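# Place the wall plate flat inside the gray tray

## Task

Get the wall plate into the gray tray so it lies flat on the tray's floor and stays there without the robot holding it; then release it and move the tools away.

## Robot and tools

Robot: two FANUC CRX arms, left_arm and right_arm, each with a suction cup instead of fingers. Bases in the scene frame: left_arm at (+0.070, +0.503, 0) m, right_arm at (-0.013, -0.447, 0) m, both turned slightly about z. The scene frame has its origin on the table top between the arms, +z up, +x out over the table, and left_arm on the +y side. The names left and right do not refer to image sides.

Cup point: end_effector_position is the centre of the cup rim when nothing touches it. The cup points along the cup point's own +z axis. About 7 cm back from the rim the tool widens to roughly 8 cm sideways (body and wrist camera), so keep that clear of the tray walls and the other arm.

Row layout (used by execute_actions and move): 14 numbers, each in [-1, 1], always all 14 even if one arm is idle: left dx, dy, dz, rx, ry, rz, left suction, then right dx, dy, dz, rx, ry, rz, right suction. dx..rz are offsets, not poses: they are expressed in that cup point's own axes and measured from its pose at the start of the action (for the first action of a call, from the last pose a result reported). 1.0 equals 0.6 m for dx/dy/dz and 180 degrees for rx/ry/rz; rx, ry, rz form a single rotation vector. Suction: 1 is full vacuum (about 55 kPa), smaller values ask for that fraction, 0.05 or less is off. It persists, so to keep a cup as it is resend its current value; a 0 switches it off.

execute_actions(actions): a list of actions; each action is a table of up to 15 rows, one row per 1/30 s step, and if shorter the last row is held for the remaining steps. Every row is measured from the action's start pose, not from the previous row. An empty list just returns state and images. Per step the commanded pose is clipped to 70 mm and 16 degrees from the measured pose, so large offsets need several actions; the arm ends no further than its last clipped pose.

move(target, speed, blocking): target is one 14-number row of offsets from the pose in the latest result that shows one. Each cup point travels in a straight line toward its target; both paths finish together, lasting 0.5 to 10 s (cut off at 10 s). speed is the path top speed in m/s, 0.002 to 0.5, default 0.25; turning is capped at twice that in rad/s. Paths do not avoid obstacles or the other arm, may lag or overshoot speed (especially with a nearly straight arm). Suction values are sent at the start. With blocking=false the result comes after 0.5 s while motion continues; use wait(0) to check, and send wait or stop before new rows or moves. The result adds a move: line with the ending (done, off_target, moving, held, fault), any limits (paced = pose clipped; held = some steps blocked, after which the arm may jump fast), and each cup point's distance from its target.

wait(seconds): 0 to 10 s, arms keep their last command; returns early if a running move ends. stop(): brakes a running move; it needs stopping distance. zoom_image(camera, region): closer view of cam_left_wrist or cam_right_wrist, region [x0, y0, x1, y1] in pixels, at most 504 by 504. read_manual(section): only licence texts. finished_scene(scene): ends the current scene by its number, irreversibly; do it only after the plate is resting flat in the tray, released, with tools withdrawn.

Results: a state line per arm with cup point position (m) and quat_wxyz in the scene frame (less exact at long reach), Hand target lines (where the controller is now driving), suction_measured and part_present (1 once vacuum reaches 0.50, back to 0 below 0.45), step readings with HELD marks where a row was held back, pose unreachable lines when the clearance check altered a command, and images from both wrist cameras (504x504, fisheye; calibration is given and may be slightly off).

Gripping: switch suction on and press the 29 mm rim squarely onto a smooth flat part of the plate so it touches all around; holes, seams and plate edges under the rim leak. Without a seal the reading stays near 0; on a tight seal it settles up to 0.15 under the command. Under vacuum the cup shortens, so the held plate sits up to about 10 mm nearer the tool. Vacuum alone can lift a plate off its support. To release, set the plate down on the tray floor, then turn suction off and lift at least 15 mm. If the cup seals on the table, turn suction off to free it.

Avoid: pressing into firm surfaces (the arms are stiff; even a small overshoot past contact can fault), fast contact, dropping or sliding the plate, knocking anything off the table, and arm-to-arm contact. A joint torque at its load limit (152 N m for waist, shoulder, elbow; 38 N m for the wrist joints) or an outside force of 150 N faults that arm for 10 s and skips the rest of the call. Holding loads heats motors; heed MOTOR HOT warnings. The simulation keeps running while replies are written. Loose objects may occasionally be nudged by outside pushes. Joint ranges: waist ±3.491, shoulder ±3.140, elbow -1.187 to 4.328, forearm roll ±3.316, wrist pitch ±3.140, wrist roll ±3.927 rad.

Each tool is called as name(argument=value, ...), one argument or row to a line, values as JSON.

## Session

execute_actions(
  actions=[],
)

Scene clock: 0.00 s.
left_arm: end_effector_position=(+0.5669, +0.5603, +0.3430) suction_measured=0.00 part_present=0 end_effector_quat_wxyz=(+0.002, -0.314, +0.950, -0.001) | right_arm: end_effector_position=(+0.4829, -0.3770, +0.3418) suction_measured=0.01 part_present=0 end_effector_quat_wxyz=(+0.003, +0.190, +0.982, +0.002)
Joint positions: left_arm=[ 0.265  0.129  0.195  0.003 -1.633  0.258] | right_arm=[ 0.263  0.129  0.193 -0.    -1.629 -0.786]
Joint velocities: left_arm=[ 0.001 -0.     0.     0.     0.001  0.   ] | right_arm=[-0.     0.     0.    -0.001  0.001  0.001]
Hand target (left_arm): +0.567, +0.560, +0.343; +0.002, -0.314, +0.950, -0.001
Hand target (right_arm): +0.483, -0.377, +0.342; +0.003, +0.190, +0.982, +0.002
camera_calibration (this result's frames):
cam_left_wrist: T_world_to_cam=[[0.582567, -0.812735, -0.00887189, 0.139281], [-0.751039, -0.542452, 0.376412, 0.603385], [-0.310736, -0.212622, -0.92641, 0.720292], [0, 0, 0, 1]] pos_world=[0.595846, 0.593656, 0.4414]
cam_right_wrist: T_world_to_cam=[[-0.389243, -0.920716, 0.0277791, -0.162158], [-0.858907, 0.373679, 0.350204, 0.443375], [-0.332819, 0.112455, -0.936261, 0.625971], [0, 0, 0, 1]] pos_world=[0.526034, -0.385375, 0.435306]

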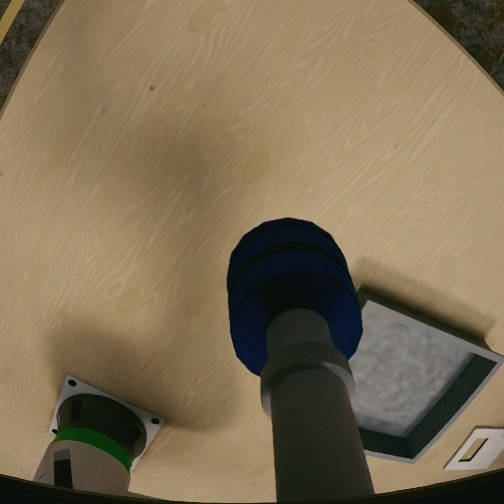

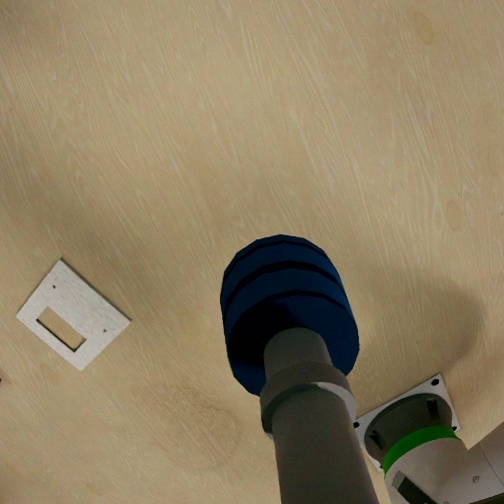

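zoom_image(
  camera="cam_right_wrist",
  region=[0, 240, 150, 390],
)

zoom_image(
  camera="cam_left_wrist",
  region=[304, 260, 504, 490],
)

Region (0, 240, 150, 390) of cam_right_wrist's 504x504 image, scaled by 3.360, with more detail than that image has.

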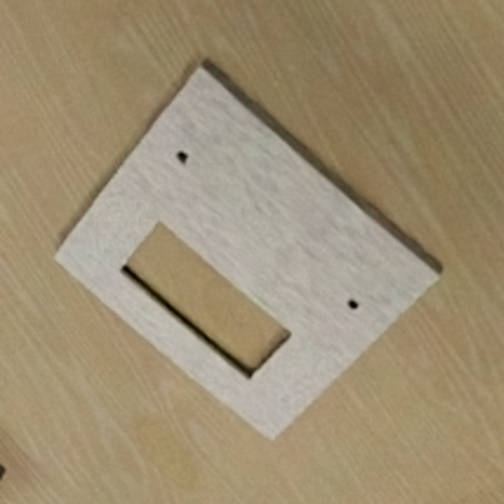

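Region (304, 260, 504, 490) of cam_left_wrist's 504x504 image, scaled by 2.191, with more detail than that image has; it fills the left 438 columns of this view, and the rest is white.

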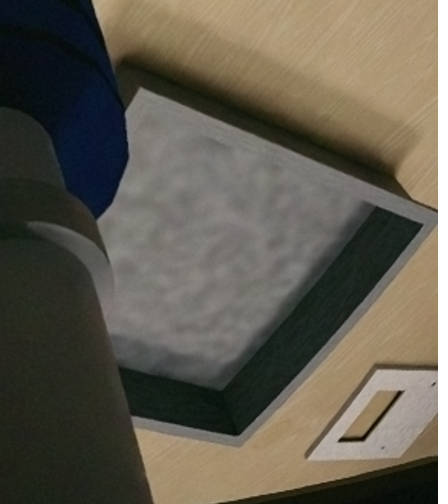

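move(
  target=[0.898, -0.717, 0.438, 0, 0, 0, 0, 0, 0, 0, 0, 0, 0, 0],
  speed=0.33,
  blocking=false,
)

wait(
  seconds=0.9,
)

wait(
  seconds=0.3,
)

wait(
  seconds=3,
)

Scene clock: 17.70 s.
left_arm: end_effector_position=(+0.5403, +0.4646, +0.3049) suction_measured=0.00 part_present=0 end_effector_quat_wxyz=(-0.000, -0.313, +0.950, -0.002) | right_arm: end_effector_position=(+0.4829, -0.3770, +0.3418) suction_measured=0.01 part_present=0 end_effector_quat_wxyz=(+0.003, +0.190, +0.982, +0.002)
Joint positions: left_arm=[ 0.086  0.057  0.027  0.005 -1.541  0.435] | right_arm=[ 0.263  0.129  0.193 -0.    -1.629 -0.786]
Joint velocities: left_arm=[-0.56  -0.129 -0.392  0.007  0.264  0.551] | right_arm=[-0.     0.001  0.    -0.001 -0.001  0.001]
Hand target (left_arm): +0.532, +0.435, +0.293; -0.000, -0.312, +0.950, -0.003
Hand target (right_arm): +0.483, -0.377, +0.342; +0.003, +0.190, +0.982, +0.002
Off the commanded pose (left_arm): 0.631 m, 0 deg.
Off the commanded pose (right_arm): 0.000 m, 0 deg.
move: running
camera_calibration (this result's frames):
cam_left_wrist: T_world_to_cam=[[0.580861, -0.813959, -0.00846862, 0.0780219], [-0.750843, -0.53978, 0.380623, 0.543211], [-0.314382, -0.21473, -0.924692, 0.658725], [0, 0, 0, 1]] pos_world=[0.569638, 0.498169, 0.40302]
cam_right_wrist: T_world_to_cam=[[-0.389244, -0.920716, 0.0277789, -0.162158], [-0.858907, 0.373679, 0.350204, 0.443375], [-0.332819, 0.112455, -0.936261, 0.625971], [0, 0, 0, 1]] pos_world=[0.526034, -0.385375, 0.435306]

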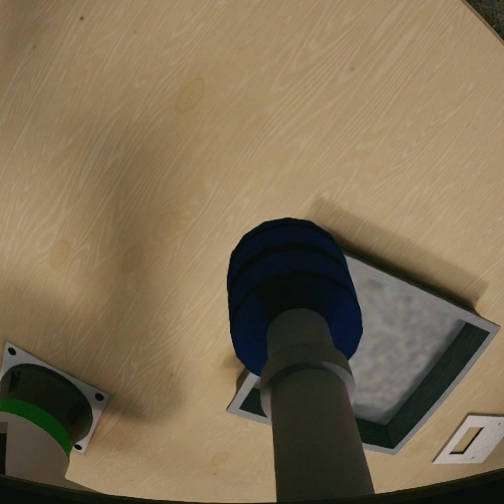

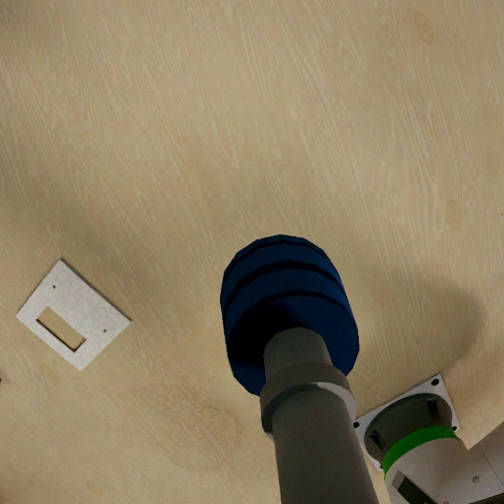

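Scene clock: 18.60 s.
left_arm: end_effector_position=(+0.4690, +0.2035, +0.2013) suction_measured=0.00 part_present=0 end_effector_quat_wxyz=(-0.002, -0.313, +0.950, -0.004) | right_arm: end_effector_position=(+0.4829, -0.3770, +0.3418) suction_measured=0.01 part_present=0 end_effector_quat_wxyz=(+0.003, +0.190, +0.982, +0.002)
Joint positions: left_arm=[-0.49   0.159 -0.104  0.008 -1.305  1.009] | right_arm=[ 0.263  0.129  0.193 -0.    -1.629 -0.786]
Joint velocities: left_arm=[-0.627  0.35   0.153  0.002  0.229  0.623] | right_arm=[ 0.    -0.    -0.    -0.     0.    -0.001]
Hand target (left_arm): +0.461, +0.171, +0.189; -0.001, -0.313, +0.950, -0.004
Hand target (right_arm): +0.483, -0.377, +0.342; +0.003, +0.190, +0.982, +0.002
Off the commanded pose (left_arm): 0.342 m, 1 deg.
Off the commanded pose (right_arm): 0.000 m, 0 deg.
earlier move: running
wait: 0.90 s; no rest
camera_calibration (this result's frames):
cam_left_wrist: T_world_to_cam=[[0.581067, -0.813825, -0.00704321, -0.0943725], [-0.749829, -0.538699, 0.384135, 0.38678], [-0.316413, -0.217927, -0.92325, 0.485853], [0, 0, 0, 1]] pos_world=[0.498586, 0.237436, 0.299324]
cam_right_wrist: T_world_to_cam=[[-0.389244, -0.920716, 0.0277789, -0.162158], [-0.858907, 0.373679, 0.350204, 0.443375], [-0.332819, 0.112455, -0.936261, 0.625971], [0, 0, 0, 1]] pos_world=[0.526034, -0.385375, 0.435306]

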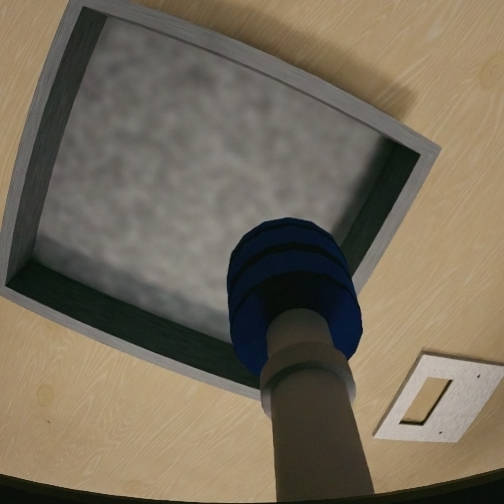

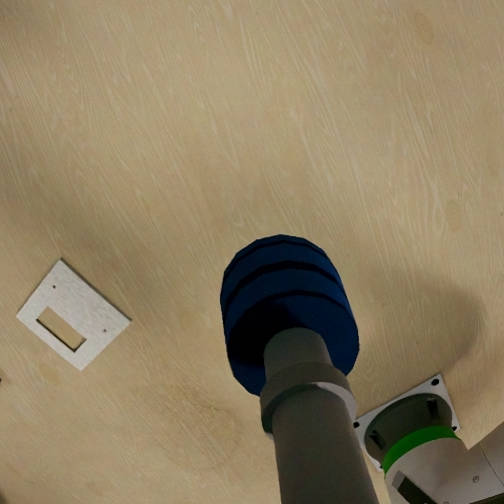

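Scene clock: 18.90 s.
left_arm: end_effector_position=(+0.4462, +0.1128, +0.1668) suction_measured=0.00 part_present=0 end_effector_quat_wxyz=(-0.001, -0.313, +0.950, -0.004) | right_arm: end_effector_position=(+0.4829, -0.3770, +0.3418) suction_measured=0.01 part_present=0 end_effector_quat_wxyz=(+0.003, +0.190, +0.982, +0.002)
Joint positions: left_arm=[-0.672  0.285 -0.034  0.008 -1.246  1.192] | right_arm=[ 0.263  0.129  0.193 -0.    -1.629 -0.786]
Joint velocities: left_arm=[-0.561  0.471  0.318 -0.009  0.155  0.559] | right_arm=[ 0.    -0.001 -0.     0.001 -0.001 -0.002]
Hand target (left_arm): +0.438, +0.082, +0.154; -0.001, -0.313, +0.950, -0.004
Hand target (right_arm): +0.483, -0.377, +0.342; +0.003, +0.190, +0.982, +0.002
Off the commanded pose (left_arm): 0.242 m, 0 deg.
Off the commanded pose (right_arm): 0.000 m, 0 deg.
earlier move: running
wait: 0.30 s; no rest
camera_calibration (this result's frames):
cam_left_wrist: T_world_to_cam=[[0.58189, -0.813253, -0.00489921, -0.155948], [-0.750002, -0.538943, 0.383454, 0.334314], [-0.314485, -0.219453, -0.923547, 0.426372], [0, 0, 0, 1]] pos_world=[0.475569, 0.14692, 0.264817]
cam_right_wrist: T_world_to_cam=[[-0.389244, -0.920716, 0.0277789, -0.162158], [-0.858907, 0.373679, 0.350204, 0.443375], [-0.332819, 0.112455, -0.936262, 0.625971], [0, 0, 0, 1]] pos_world=[0.526034, -0.385375, 0.435306]

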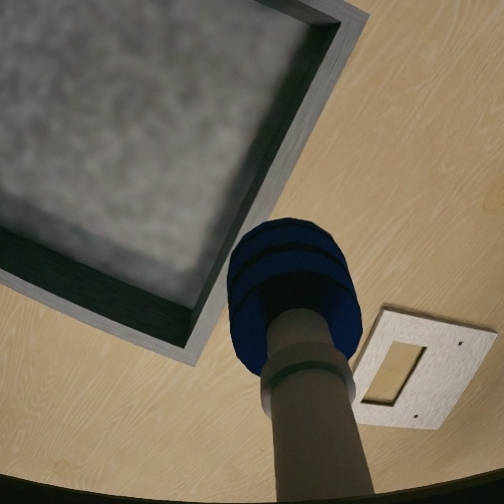

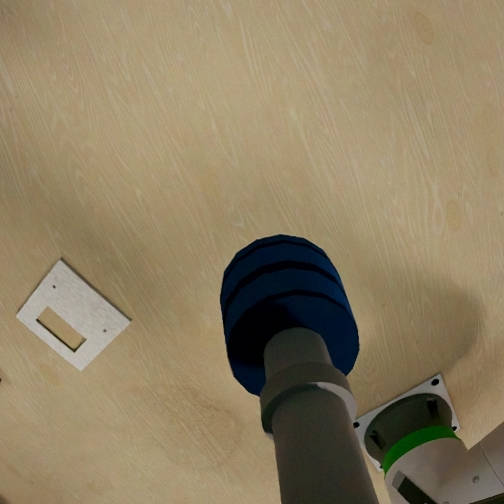

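Scene clock: 19.93 s.
left_arm: end_effector_position=(+0.3918, -0.1073, +0.0806) suction_measured=0.00 part_present=0 end_effector_quat_wxyz=(-0.001, -0.314, +0.949, -0.002) | right_arm: end_effector_position=(+0.4829, -0.3770, +0.3418) suction_measured=0.01 part_present=0 end_effector_quat_wxyz=(+0.003, +0.190, +0.982, +0.002)
Joint positions: left_arm=[-1.009  0.714  0.389  0.003 -1.242  1.533] | right_arm=[ 0.263  0.129  0.193 -0.    -1.629 -0.786]
Joint velocities: left_arm=[-0.001  0.001  0.001 -0.     0.     0.001] | right_arm=[-0.     0.     0.001 -0.    -0.002  0.001]
Hand target (left_arm): +0.392, -0.107, +0.081; -0.001, -0.314, +0.949, -0.002
Hand target (right_arm): +0.483, -0.377, +0.342; +0.003, +0.190, +0.982, +0.002
Off the commanded pose (left_arm): 0.001 m, 0 deg.
Off the commanded pose (right_arm): 0.000 m, 0 deg.
earlier move: done
wait: 1.03 of 3 s (the move ended)
camera_calibration (this result's frames):
cam_left_wrist: T_world_to_cam=[[0.583517, -0.812052, -0.00888877, -0.303918], [-0.748619, -0.542114, 0.381683, 0.207228], [-0.314765, -0.216064, -0.924251, 0.281846], [0, 0, 0, 1]] pos_world=[0.421192, -0.0735597, 0.1787]
cam_right_wrist: T_world_to_cam=[[-0.389244, -0.920716, 0.0277788, -0.162158], [-0.858907, 0.373679, 0.350204, 0.443375], [-0.332819, 0.112455, -0.936262, 0.625971], [0, 0, 0, 1]] pos_world=[0.526034, -0.385375, 0.435306]

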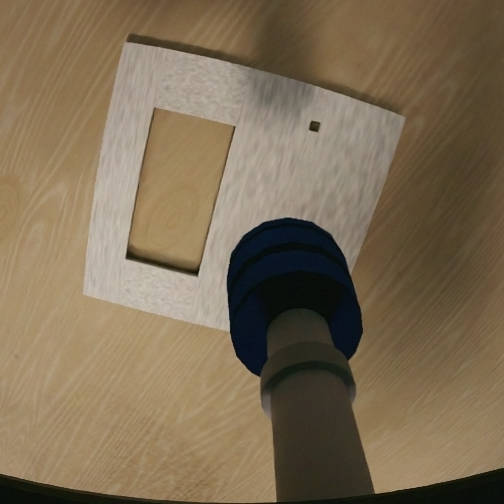

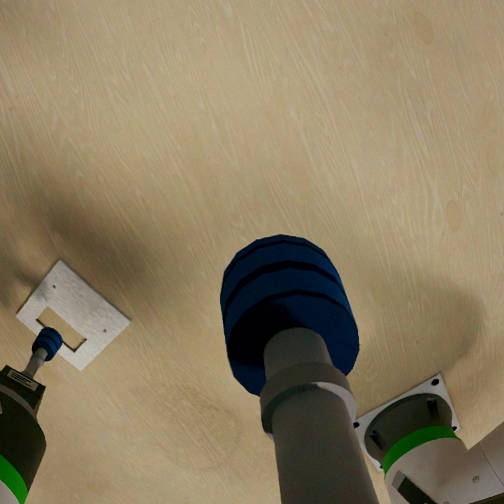

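zoom_image(
  camera="cam_left_wrist",
  region=[70, 20, 420, 350],
)

Region (70, 20, 420, 350) of cam_left_wrist's 504x504 image, scaled by 1.440, with more detail than that image has; it fills the top 475 rows of this view, and the rest is white.

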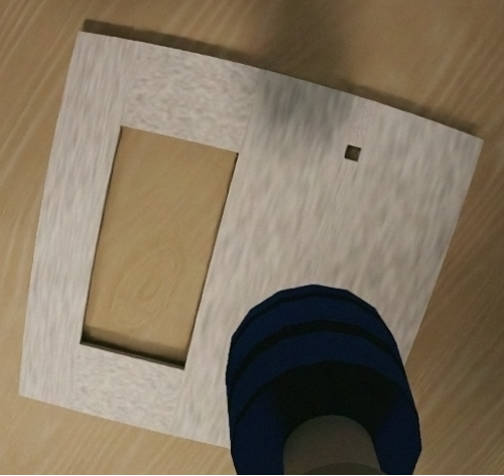

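move(
  target=[0.0167, -0.0038, 0.101, 0, 0, 0, 1, 0, 0, 0, 0, 0, 0, 0],
  speed=0.09,
)

move(
  target=[0, 0, 0.0167, 0, 0, 0, 1, 0, 0, 0, 0, 0, 0, 0],
  speed=0.015,
)

Scene clock: 28.70 s.
left_arm: end_effector_position=(+0.3853, -0.1152, +0.0199) suction_measured=0.00 part_present=0 end_effector_quat_wxyz=(-0.001, -0.314, +0.949, -0.002) | right_arm: end_effector_position=(+0.4829, -0.3770, +0.3418) suction_measured=0.01 part_present=0 end_effector_quat_wxyz=(+0.003, +0.190, +0.982, +0.002)
Joint positions: left_arm=[-1.024  0.783  0.354  0.003 -1.139  1.547] | right_arm=[ 0.263  0.129  0.193 -0.    -1.629 -0.786]
Joint velocities: left_arm=[ 0.001  0.     0.     0.     0.001 -0.   ] | right_arm=[ 0.     0.    -0.     0.001 -0.     0.001]
Hand target (left_arm): +0.385, -0.115, +0.020; -0.001, -0.314, +0.949, -0.002
Hand target (right_arm): +0.483, -0.377, +0.342; +0.003, +0.190, +0.982, +0.002
Off the commanded pose (left_arm): 0.000 m, 0 deg.
Off the commanded pose (right_arm): 0.000 m, 0 deg.
move: done
camera_calibration (this result's frames):
cam_left_wrist: T_world_to_cam=[[0.58375, -0.811883, -0.00905021, -0.307206], [-0.748459, -0.542401, 0.38159, 0.221104], [-0.314715, -0.215979, -0.924288, 0.221969], [0, 0, 0, 1]] pos_world=[0.414676, -0.081548, 0.118012]
cam_right_wrist: T_world_to_cam=[[-0.389243, -0.920716, 0.027779, -0.162158], [-0.858907, 0.373679, 0.350204, 0.443375], [-0.332819, 0.112455, -0.936261, 0.625971], [0, 0, 0, 1]] pos_world=[0.526034, -0.385375, 0.435305]

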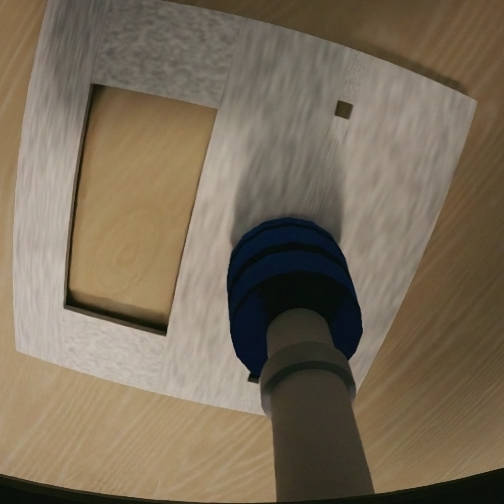

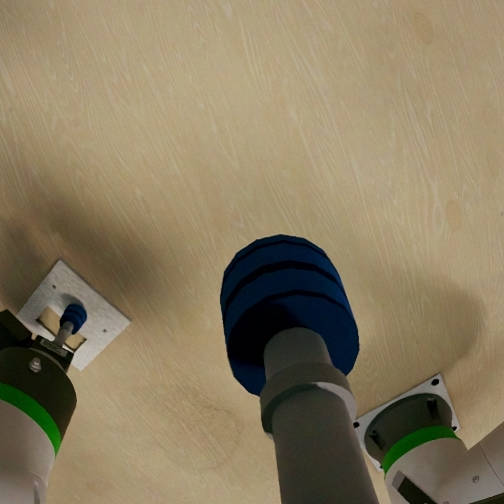

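Scene clock: 29.60 s.
left_arm: end_effector_position=(+0.3853, -0.1153, +0.0098) suction_measured=0.36 part_present=0 end_effector_quat_wxyz=(-0.001, -0.314, +0.949, -0.002) | right_arm: end_effector_position=(+0.4829, -0.3770, +0.3418) suction_measured=0.01 part_present=0 end_effector_quat_wxyz=(+0.003, +0.190, +0.982, +0.002)
Joint positions: left_arm=[-1.024  0.794  0.348  0.003 -1.121  1.547] | right_arm=[ 0.263  0.129  0.193 -0.    -1.629 -0.786]
Joint velocities: left_arm=[ 0.     0.    -0.     0.     0.001  0.   ] | right_arm=[ 0.    -0.    -0.001 -0.     0.    -0.001]
Hand target (left_arm): +0.385, -0.115, +0.010; -0.001, -0.314, +0.949, -0.002
Hand target (right_arm): +0.483, -0.377, +0.342; +0.003, +0.190, +0.982, +0.002
Off the commanded pose (left_arm): 0.000 m, 0 deg.
Off the commanded pose (right_arm): 0.000 m, 0 deg.
move: done
camera_calibration (this result's frames):
cam_left_wrist: T_world_to_cam=[[0.58379, -0.811854, -0.00905441, -0.307357], [-0.748438, -0.542444, 0.381569, 0.224925], [-0.314689, -0.215979, -0.924296, 0.212689], [0, 0, 0, 1]] pos_world=[0.414705, -0.081583, 0.10798]
cam_right_wrist: T_world_to_cam=[[-0.389243, -0.920716, 0.0277789, -0.162158], [-0.858907, 0.373679, 0.350204, 0.443375], [-0.332819, 0.112455, -0.936262, 0.625971], [0, 0, 0, 1]] pos_world=[0.526034, -0.385375, 0.435306]

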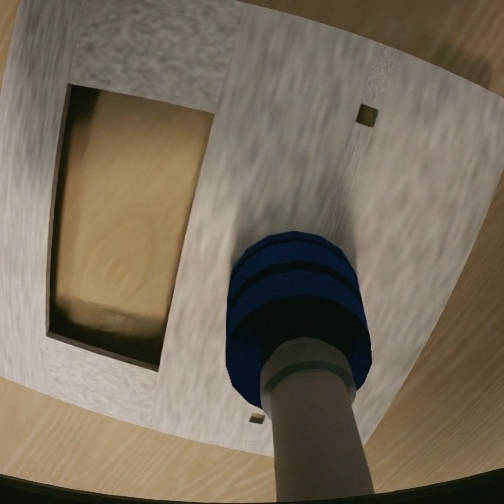

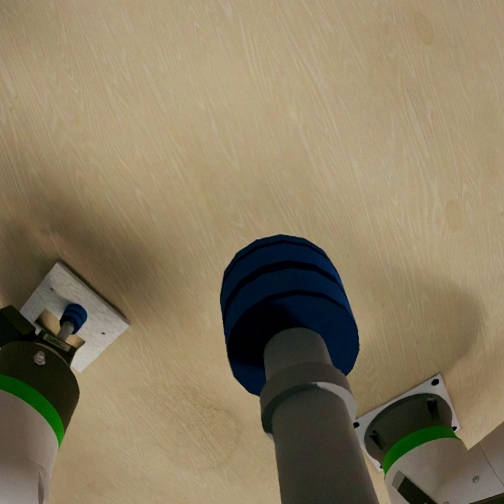

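wait(
  seconds=0,
)

Scene clock: 36.93 s.
left_arm: end_effector_position=(+0.3853, -0.1153, +0.0098) suction_measured=0.99 part_present=1 end_effector_quat_wxyz=(-0.001, -0.314, +0.949, -0.002) | right_arm: end_effector_position=(+0.4829, -0.3770, +0.3418) suction_measured=0.01 part_present=0 end_effector_quat_wxyz=(+0.003, +0.190, +0.982, +0.002)
Joint positions: left_arm=[-1.024  0.794  0.348  0.003 -1.121  1.547] | right_arm=[ 0.263  0.129  0.193 -0.    -1.629 -0.786]
Joint velocities: left_arm=[-0.001 -0.     0.    -0.     0.    -0.001] | right_arm=[ 0.     0.    -0.001  0.    -0.001 -0.001]
Hand target (left_arm): +0.385, -0.115, +0.010; -0.001, -0.314, +0.949, -0.002
Hand target (right_arm): +0.483, -0.377, +0.342; +0.003, +0.190, +0.982, +0.002
Off the commanded pose (left_arm): 0.000 m, 0 deg.
Off the commanded pose (right_arm): 0.000 m, 0 deg.
camera_calibration (this result's frames):
cam_left_wrist: T_world_to_cam=[[0.58379, -0.811854, -0.00905317, -0.307357], [-0.748438, -0.542444, 0.381568, 0.224926], [-0.314689, -0.21598, -0.924296, 0.212687], [0, 0, 0, 1]] pos_world=[0.414705, -0.0815833, 0.107979]

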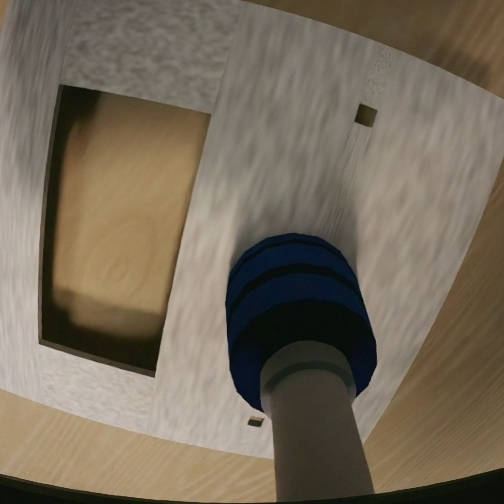

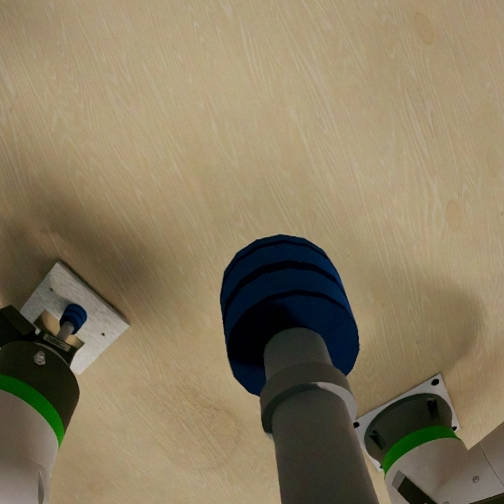

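move(
  target=[-0.055, 0.063, -0.1533, 0, 0, 0, 1, 0, 0, 0, 0, 0, 0, 0],
  speed=0.16,
)

move(
  target=[-0.2837, 0.3367, 0, 0, 0, 0.0517, 1, 0, 0, 0, 0, 0, 0, 0],
  speed=0.22,
)

Scene clock: 39.00 s.
left_arm: end_effector_position=(+0.3890, -0.0650, +0.1018) suction_measured=0.98 part_present=1 end_effector_quat_wxyz=(-0.001, -0.314, +0.949, -0.002) | right_arm: end_effector_position=(+0.4829, -0.3770, +0.3418) suction_measured=0.01 part_present=0 end_effector_quat_wxyz=(+0.003, +0.190, +0.982, +0.002)
Joint positions: left_arm=[-0.971  0.601  0.259  0.003 -1.225  1.495] | right_arm=[ 0.263  0.129  0.193 -0.    -1.629 -0.786]
Joint velocities: left_arm=[ 0.    -0.001 -0.    -0.001  0.001  0.002] | right_arm=[ 0.    -0.     0.     0.     0.    -0.001]
Hand target (left_arm): +0.389, -0.065, +0.102; -0.001, -0.314, +0.949, -0.002
Hand target (right_arm): +0.483, -0.377, +0.342; +0.003, +0.190, +0.982, +0.002
Off the commanded pose (left_arm): 0.000 m, 0 deg.
Off the commanded pose (right_arm): 0.000 m, 0 deg.
move: done
camera_calibration (this result's frames):
cam_left_wrist: T_world_to_cam=[[0.583516, -0.812052, -0.00898497, -0.267736], [-0.748687, -0.542204, 0.381422, 0.220045], [-0.314606, -0.215839, -0.924357, 0.309653], [0, 0, 0, 1]] pos_world=[0.418392, -0.0312708, 0.199894]
cam_right_wrist: T_world_to_cam=[[-0.389243, -0.920716, 0.027779, -0.162158], [-0.858907, 0.373679, 0.350204, 0.443375], [-0.332819, 0.112455, -0.936261, 0.625971], [0, 0, 0, 1]] pos_world=[0.526034, -0.385375, 0.435306]

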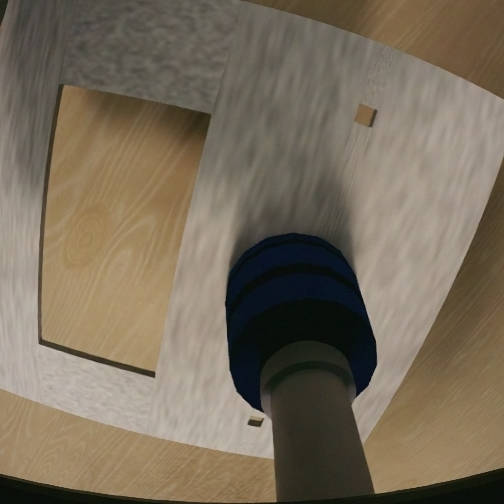

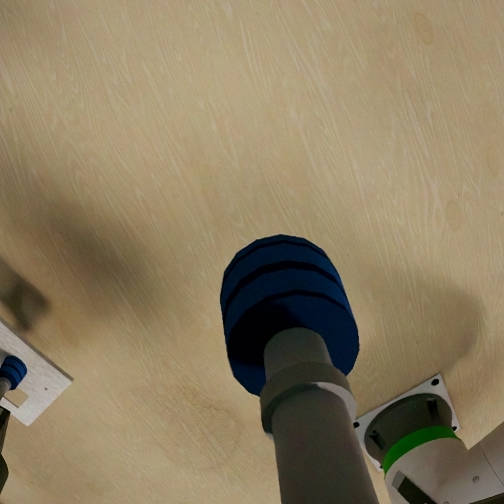

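Scene clock: 40.60 s.
left_arm: end_effector_position=(+0.4057, +0.1989, +0.1012) suction_measured=0.96 part_present=1 end_effector_quat_wxyz=(+0.001, -0.236, +0.972, -0.002) | right_arm: end_effector_position=(+0.4829, -0.3770, +0.3418) suction_measured=0.01 part_present=0 end_effector_quat_wxyz=(+0.003, +0.190, +0.982, +0.002)
Joint positions: left_arm=[-0.558  0.143 -0.374  0.003 -1.05   0.919] | right_arm=[ 0.263  0.129  0.193 -0.    -1.629 -0.786]
Joint velocities: left_arm=[ 0.    -0.    -0.     0.    -0.002 -0.001] | right_arm=[-0.    -0.    -0.    -0.001 -0.    -0.001]
Hand target (left_arm): +0.406, +0.199, +0.101; +0.001, -0.236, +0.972, -0.002
Hand target (right_arm): +0.483, -0.377, +0.342; +0.003, +0.190, +0.982, +0.002
Off the commanded pose (left_arm): 0.001 m, 0 deg.
Off the commanded pose (right_arm): 0.000 m, 0 deg.
move: done
camera_calibration (this result's frames):
cam_left_wrist: T_world_to_cam=[[0.444952, -0.895515, -0.00838082, 0.00954159], [-0.827379, -0.414642, 0.378836, 0.382558], [-0.342728, -0.161629, -0.925426, 0.372081], [0, 0, 0, 1]] pos_world=[0.439797, 0.227308, 0.199487]
cam_right_wrist: T_world_to_cam=[[-0.389243, -0.920716, 0.0277791, -0.162158], [-0.858907, 0.373679, 0.350204, 0.443375], [-0.332819, 0.112455, -0.936261, 0.625971], [0, 0, 0, 1]] pos_world=[0.526034, -0.385375, 0.435305]

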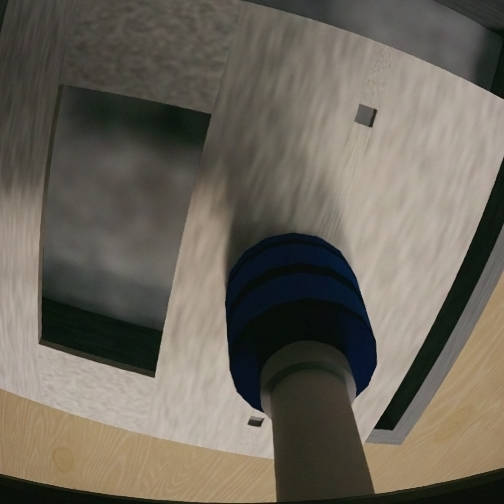

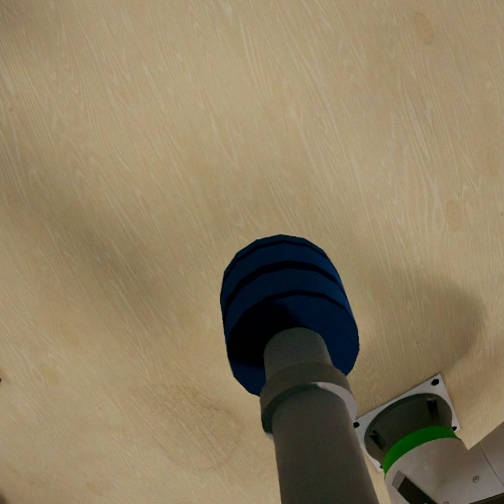

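zoom_image(
  camera="cam_left_wrist",
  region=[330, 360, 450, 480],
)

zoom_image(
  camera="cam_left_wrist",
  region=[364, 0, 504, 140],
)

zoom_image(
  camera="cam_left_wrist",
  region=[0, 260, 200, 460],
)

Region (330, 360, 450, 480) of cam_left_wrist's 504x504 image, scaled by 4.200, with more detail than that image has.

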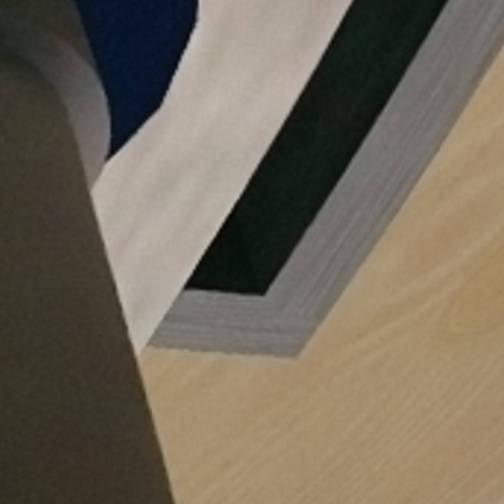

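Region (364, 0, 504, 140) of cam_left_wrist's 504x504 image, scaled by 3.600, with more detail than that image has.

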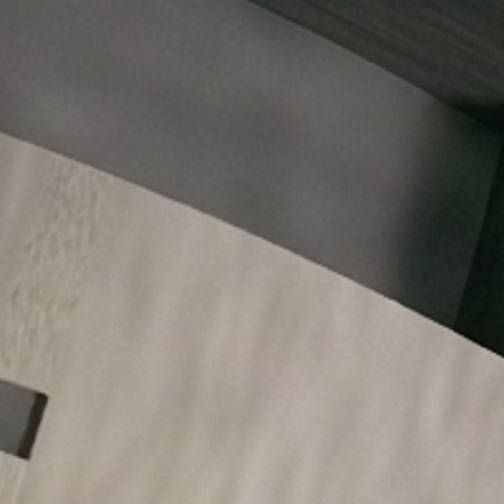

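Region (0, 260, 200, 460) of cam_left_wrist's 504x504 image, scaled by 2.520, with more detail than that image has.

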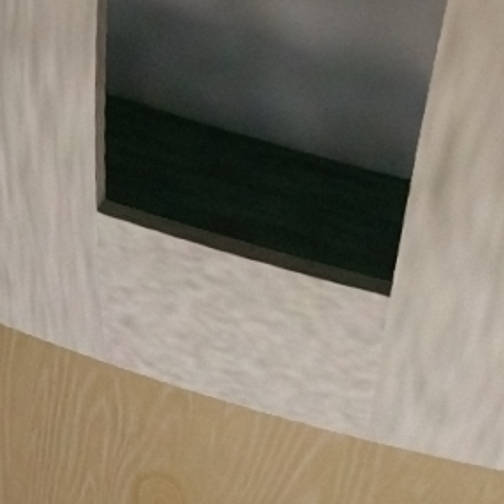

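move(
  target=[0, 0, 0.147, 0, 0, 0, 1, 0, 0, 0, 0, 0, 0, 0],
  speed=0.1,
)

zoom_image(
  camera="cam_left_wrist",
  region=[0, 60, 260, 400],
)

Scene clock: 45.27 s.
left_arm: end_effector_position=(+0.4062, +0.1988, +0.0128) suction_measured=0.99 part_present=1 end_effector_quat_wxyz=(+0.001, -0.237, +0.972, -0.002) | right_arm: end_effector_position=(+0.4829, -0.3770, +0.3418) suction_measured=0.01 part_present=0 end_effector_quat_wxyz=(+0.003, +0.190, +0.982, +0.002)
Joint positions: left_arm=[-0.557  0.282 -0.454  0.003 -0.831  0.919] | right_arm=[ 0.263  0.129  0.193 -0.    -1.629 -0.786]
Joint velocities: left_arm=[ 0.     0.    -0.     0.     0.003 -0.002] | right_arm=[-0.    -0.001 -0.001  0.    -0.001 -0.001]
Hand target (left_arm): +0.406, +0.199, +0.013; +0.001, -0.237, +0.972, -0.002
Hand target (right_arm): +0.483, -0.377, +0.342; +0.003, +0.190, +0.982, +0.002
Off the commanded pose (left_arm): 0.000 m, 0 deg.
Off the commanded pose (right_arm): 0.000 m, 0 deg.
move: done
camera_calibration (this result's frames):
cam_left_wrist: T_world_to_cam=[[0.445404, -0.895287, -0.00873534, 0.00832338], [-0.827234, -0.415241, 0.378496, 0.416526], [-0.342489, -0.161357, -0.925562, 0.290233], [0, 0, 0, 1]] pos_world=[0.440259, 0.227242, 0.111048]
cam_right_wrist: T_world_to_cam=[[-0.389244, -0.920716, 0.0277789, -0.162158], [-0.858907, 0.373679, 0.350204, 0.443375], [-0.332819, 0.112455, -0.936262, 0.625971], [0, 0, 0, 1]] pos_world=[0.526034, -0.385375, 0.435306]

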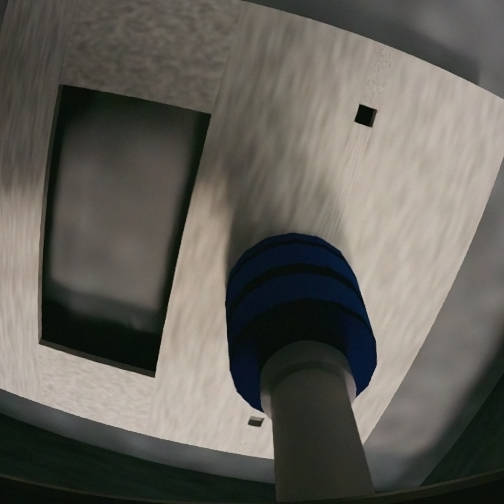

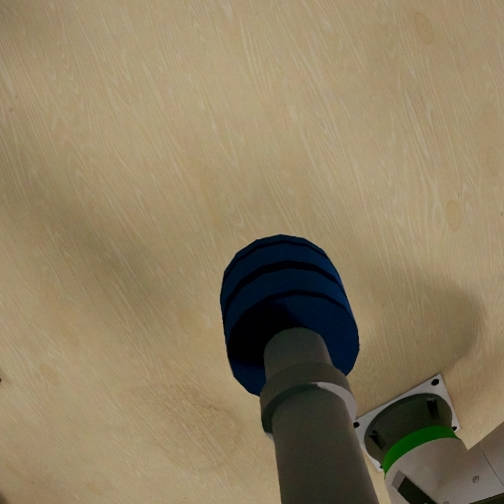

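Region (0, 60, 260, 400) of cam_left_wrist's 504x504 image, scaled by 1.482, with more detail than that image has; it fills the left 385 columns of this view, and the rest is white.

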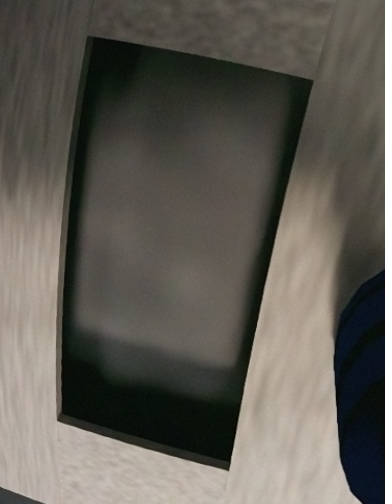

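move(
  target=[0, 0, 0.0117, 0, 0, 0, 1, 0, 0, 0, 0, 0, 0, 0],
  speed=0.015,
)

zoom_image(
  camera="cam_left_wrist",
  region=[0, 60, 260, 400],
)

zoom_image(
  camera="cam_left_wrist",
  region=[304, 0, 504, 200],
)

Scene clock: 47.10 s.
left_arm: end_effector_position=(+0.4062, +0.1988, +0.0058) suction_measured=0.96 part_present=1 end_effector_quat_wxyz=(+0.001, -0.237, +0.972, -0.002) | right_arm: end_effector_position=(+0.4829, -0.3770, +0.3418) suction_measured=0.01 part_present=0 end_effector_quat_wxyz=(+0.003, +0.190, +0.982, +0.002)
Joint positions: left_arm=[-0.558  0.295 -0.459  0.003 -0.813  0.919] | right_arm=[ 0.263  0.129  0.193 -0.    -1.629 -0.786]
Joint velocities: left_arm=[-0.     0.    -0.    -0.    -0.     0.001] | right_arm=[-0.     0.    -0.001  0.    -0.001 -0.003]
Hand target (left_arm): +0.406, +0.199, +0.006; +0.001, -0.237, +0.972, -0.002
Hand target (right_arm): +0.483, -0.377, +0.342; +0.003, +0.190, +0.982, +0.002
Off the commanded pose (left_arm): 0.000 m, 0 deg.
Off the commanded pose (right_arm): 0.000 m, 0 deg.
move: done
camera_calibration (this result's frames):
cam_left_wrist: T_world_to_cam=[[0.445497, -0.895241, -0.00867491, 0.00814974], [-0.827184, -0.415298, 0.378543, 0.419173], [-0.34249, -0.161464, -0.925543, 0.283758], [0, 0, 0, 1]] pos_world=[0.440287, 0.227195, 0.104026]
cam_right_wrist: T_world_to_cam=[[-0.389244, -0.920716, 0.027779, -0.162158], [-0.858907, 0.373679, 0.350204, 0.443375], [-0.332819, 0.112455, -0.936261, 0.625971], [0, 0, 0, 1]] pos_world=[0.526034, -0.385375, 0.435306]

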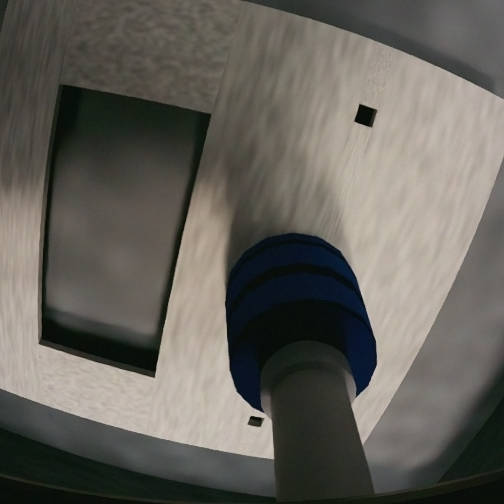

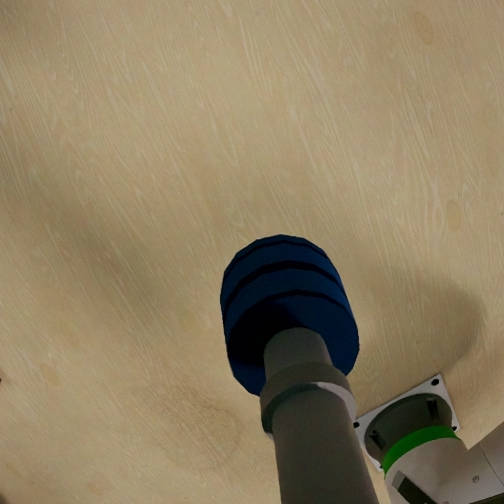

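Region (0, 60, 260, 400) of cam_left_wrist's 504x504 image, scaled by 1.482, with more detail than that image has; it fills the left 385 columns of this view, and the rest is white.

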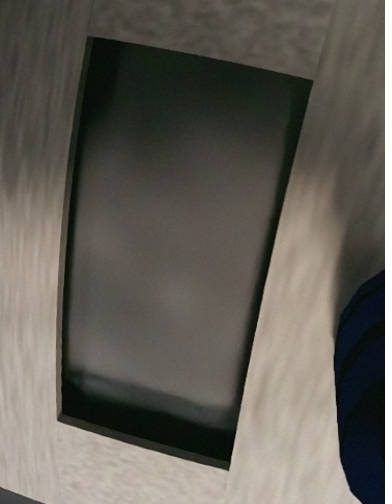

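Region (304, 0, 504, 200) of cam_left_wrist's 504x504 image, scaled by 2.520, with more detail than that image has.

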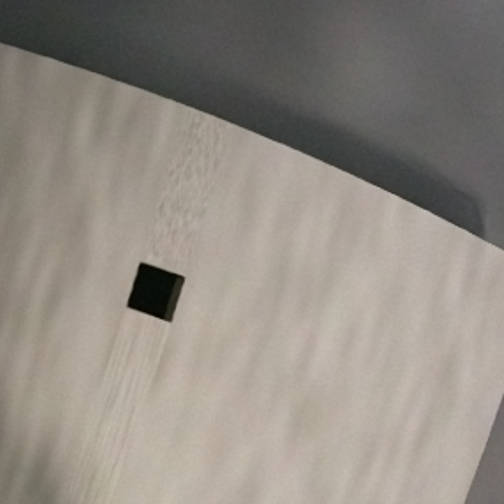

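move(
  target=[0, 0, 0.0042, 0, 0, 0, 1, 0, 0, 0, 0, 0, 0, 0],
  speed=0.006,
)

zoom_image(
  camera="cam_left_wrist",
  region=[0, 60, 260, 400],
)

zoom_image(
  camera="cam_left_wrist",
  region=[304, 0, 504, 200],
)

Scene clock: 50.67 s.
left_arm: end_effector_position=(+0.4062, +0.1988, +0.0032) suction_measured=1.00 part_present=1 end_effector_quat_wxyz=(+0.001, -0.237, +0.972, -0.002) | right_arm: end_effector_position=(+0.4829, -0.3770, +0.3418) suction_measured=0.01 part_present=0 end_effector_quat_wxyz=(+0.003, +0.190, +0.982, +0.002)
Joint positions: left_arm=[-0.557  0.3   -0.46   0.003 -0.807  0.919] | right_arm=[ 0.263  0.129  0.193 -0.    -1.629 -0.786]
Joint velocities: left_arm=[-0.     0.     0.    -0.     0.002  0.001] | right_arm=[ 0.     0.     0.     0.    -0.001  0.001]
Hand target (left_arm): +0.406, +0.199, +0.003; +0.001, -0.237, +0.972, -0.002
Hand target (right_arm): +0.483, -0.377, +0.342; +0.003, +0.190, +0.982, +0.002
Off the commanded pose (left_arm): 0.000 m, 0 deg.
Off the commanded pose (right_arm): 0.000 m, 0 deg.
move: done
camera_calibration (this result's frames):
cam_left_wrist: T_world_to_cam=[[0.445456, -0.895261, -0.00874899, 0.00817745], [-0.827225, -0.415301, 0.378449, 0.420198], [-0.342444, -0.161345, -0.925581, 0.281383], [0, 0, 0, 1]] pos_world=[0.440313, 0.227229, 0.101491]
cam_right_wrist: T_world_to_cam=[[-0.389244, -0.920716, 0.0277789, -0.162158], [-0.858907, 0.373679, 0.350204, 0.443375], [-0.332819, 0.112455, -0.936261, 0.625971], [0, 0, 0, 1]] pos_world=[0.526034, -0.385375, 0.435306]

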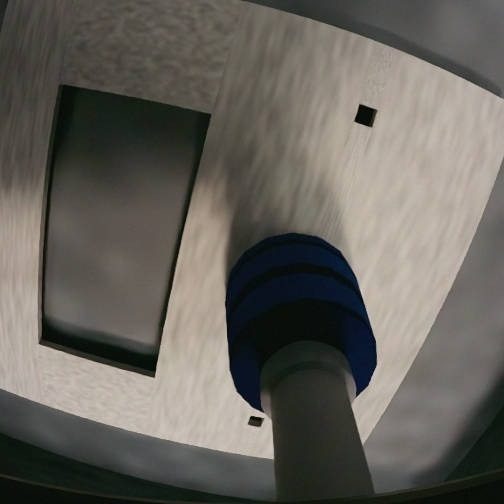

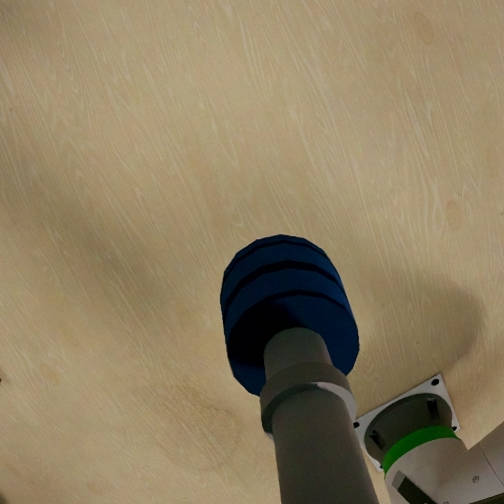

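Region (0, 60, 260, 400) of cam_left_wrist's 504x504 image, scaled by 1.482, with more detail than that image has; it fills the left 385 columns of this view, and the rest is white.

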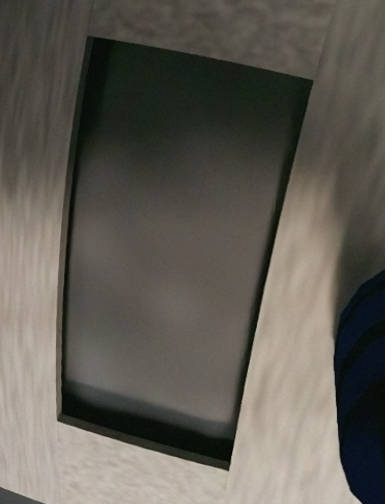

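Region (304, 0, 504, 200) of cam_left_wrist's 504x504 image, scaled by 2.520, with more detail than that image has.

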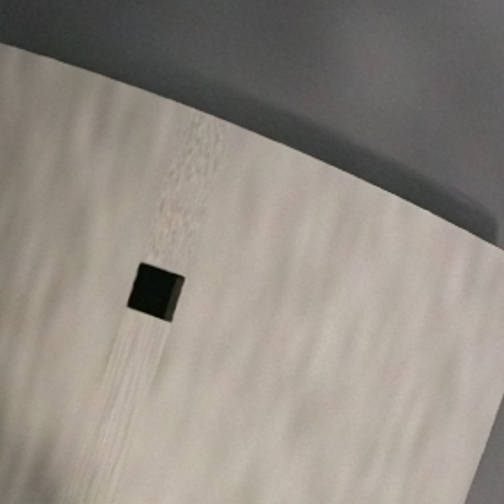

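execute_actions(
  actions=[
    [[0,0,0.0003,0,0,0,1,0,0,0,0,0,0,0],[0,0,0.0006,0,0,0,1,0,0,0,0,0,0,0],[0,0,0.0009,0,0,0,1,0,0,0,0,0,0,0],[0,0,0.0012,0,0,0,1,0,0,0,0,0,0,0],[0,0,0.0014,0,0,0,1,0,0,0,0,0,0,0],[0,0,0.0014,0,0,0,1,0,0,0,0,0,0,0],[0,0,0.0014,0,0,0,1,0,0,0,0,0,0,0],[0,0,0.0014,0,0,0,1,0,0,0,0,0,0,0],[0,0,0.0014,0,0,0,1,0,0,0,0,0,0,0],[0,0,0.0014,0,0,0,1,0,0,0,0,0,0,0],[0,0,0.0014,0,0,0,1,0,0,0,0,0,0,0],[0,0,0.0014,0,0,0,0,0,0,0,0,0,0,0]],
  ],
)

Scene clock: 53.10 s.
left_arm: end_effector_position=(+0.4062, +0.1988, +0.0024) suction_measured=0.00 part_present=0 end_effector_quat_wxyz=(+0.001, -0.237, +0.972, -0.002) | right_arm: end_effector_position=(+0.4829, -0.3770, +0.3418) suction_measured=0.01 part_present=0 end_effector_quat_wxyz=(+0.003, +0.190, +0.982, +0.002)
Joint positions: left_arm=[-0.558  0.302 -0.461  0.003 -0.805  0.919] | right_arm=[ 0.263  0.129  0.193 -0.    -1.629 -0.786]
Joint velocities: left_arm=[-0.001 -0.    -0.    -0.    -0.001  0.001] | right_arm=[-0.     0.    -0.     0.001 -0.002 -0.001]
Hand target (left_arm): +0.406, +0.199, +0.002; +0.001, -0.237, +0.972, -0.002
Hand target (right_arm): +0.483, -0.377, +0.342; +0.003, +0.190, +0.982, +0.002
Off the commanded pose (left_arm): 0.000 m, 0 deg.
Off the commanded pose (right_arm): 0.000 m, 0 deg.
Step readings (end_effector_position):
0: left_arm (+0.4062, +0.1988, +0.0032) | right_arm (+0.4829, -0.3770, +0.3418)
1: left_arm (+0.4062, +0.1988, +0.0032) | right_arm (+0.4829, -0.3770, +0.3418)
2: left_arm (+0.4062, +0.1988, +0.0031) | right_arm (+0.4829, -0.3770, +0.3418)
4: left_arm (+0.4062, +0.1988, +0.0028) | right_arm (+0.4829, -0.3770, +0.3418)
8: left_arm (+0.4062, +0.1988, +0.0024) | right_arm (+0.4829, -0.3770, +0.3418)
15: end_effector_position above
camera_calibration (this result's frames):
cam_left_wrist: T_world_to_cam=[[0.445512, -0.895234, -0.00867217, 0.00809811], [-0.827186, -0.415315, 0.37852, 0.420469], [-0.342466, -0.161462, -0.925552, 0.280639], [0, 0, 0, 1]] pos_world=[0.440308, 0.227189, 0.10066]
cam_right_wrist: T_world_to_cam=[[-0.389244, -0.920716, 0.0277788, -0.162158], [-0.858907, 0.373679, 0.350204, 0.443375], [-0.332819, 0.112455, -0.936262, 0.625971], [0, 0, 0, 1]] pos_world=[0.526034, -0.385375, 0.435306]

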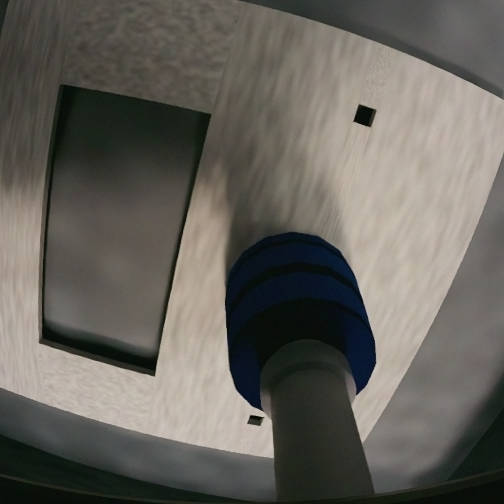

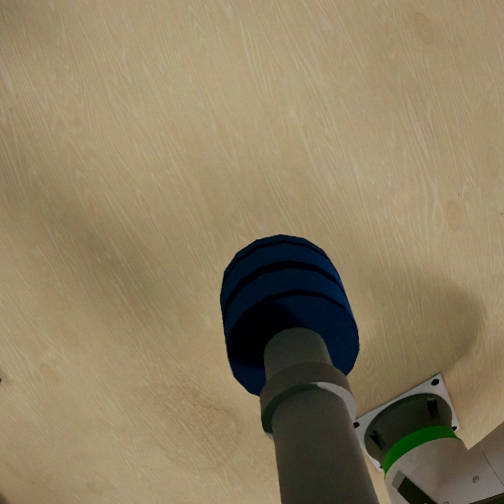

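move(
  target=[0, 0, -0.35, 0, 0, 0, 0, 0, 0, 0, 0, 0, 0, 0],
  speed=0.2,
)

Scene clock: 54.87 s.
left_arm: end_effector_position=(+0.4049, +0.1990, +0.2128) suction_measured=0.00 part_present=0 end_effector_quat_wxyz=(+0.000, -0.236, +0.972, -0.002) | right_arm: end_effector_position=(+0.4829, -0.3770, +0.3418) suction_measured=0.01 part_present=0 end_effector_quat_wxyz=(+0.003, +0.190, +0.982, +0.002)
Joint positions: left_arm=[-0.558  0.036 -0.21   0.003 -1.321  0.919] | right_arm=[ 0.263  0.129  0.193 -0.    -1.629 -0.786]
Joint velocities: left_arm=[ 0.001  0.     0.    -0.002 -0.     0.   ] | right_arm=[-0.     0.001  0.    -0.001 -0.001  0.001]
Hand target (left_arm): +0.405, +0.199, +0.213; +0.001, -0.236, +0.972, -0.002
Hand target (right_arm): +0.483, -0.377, +0.342; +0.003, +0.190, +0.982, +0.002
Off the commanded pose (left_arm): 0.001 m, 0 deg.
Off the commanded pose (right_arm): 0.000 m, 0 deg.
move: done
camera_calibration (this result's frames):
cam_left_wrist: T_world_to_cam=[[0.444147, -0.895917, -0.00815035, 0.0113145], [-0.82765, -0.413754, 0.379214, 0.339603], [-0.343116, -0.161681, -0.925273, 0.475266], [0, 0, 0, 1]] pos_world=[0.439119, 0.227491, 0.311061]
cam_right_wrist: T_world_to_cam=[[-0.389244, -0.920716, 0.027779, -0.162158], [-0.858907, 0.373679, 0.350204, 0.443375], [-0.332819, 0.112455, -0.936261, 0.625971], [0, 0, 0, 1]] pos_world=[0.526034, -0.385375, 0.435306]

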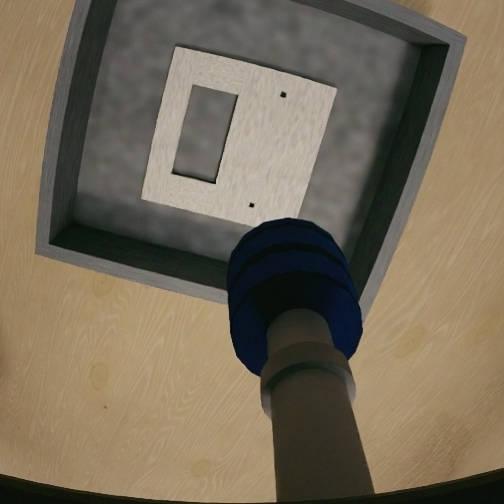

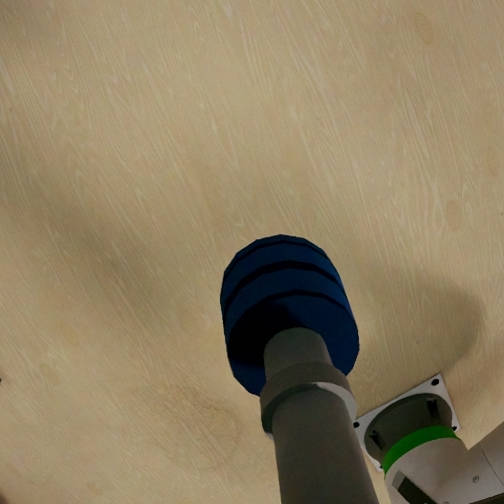

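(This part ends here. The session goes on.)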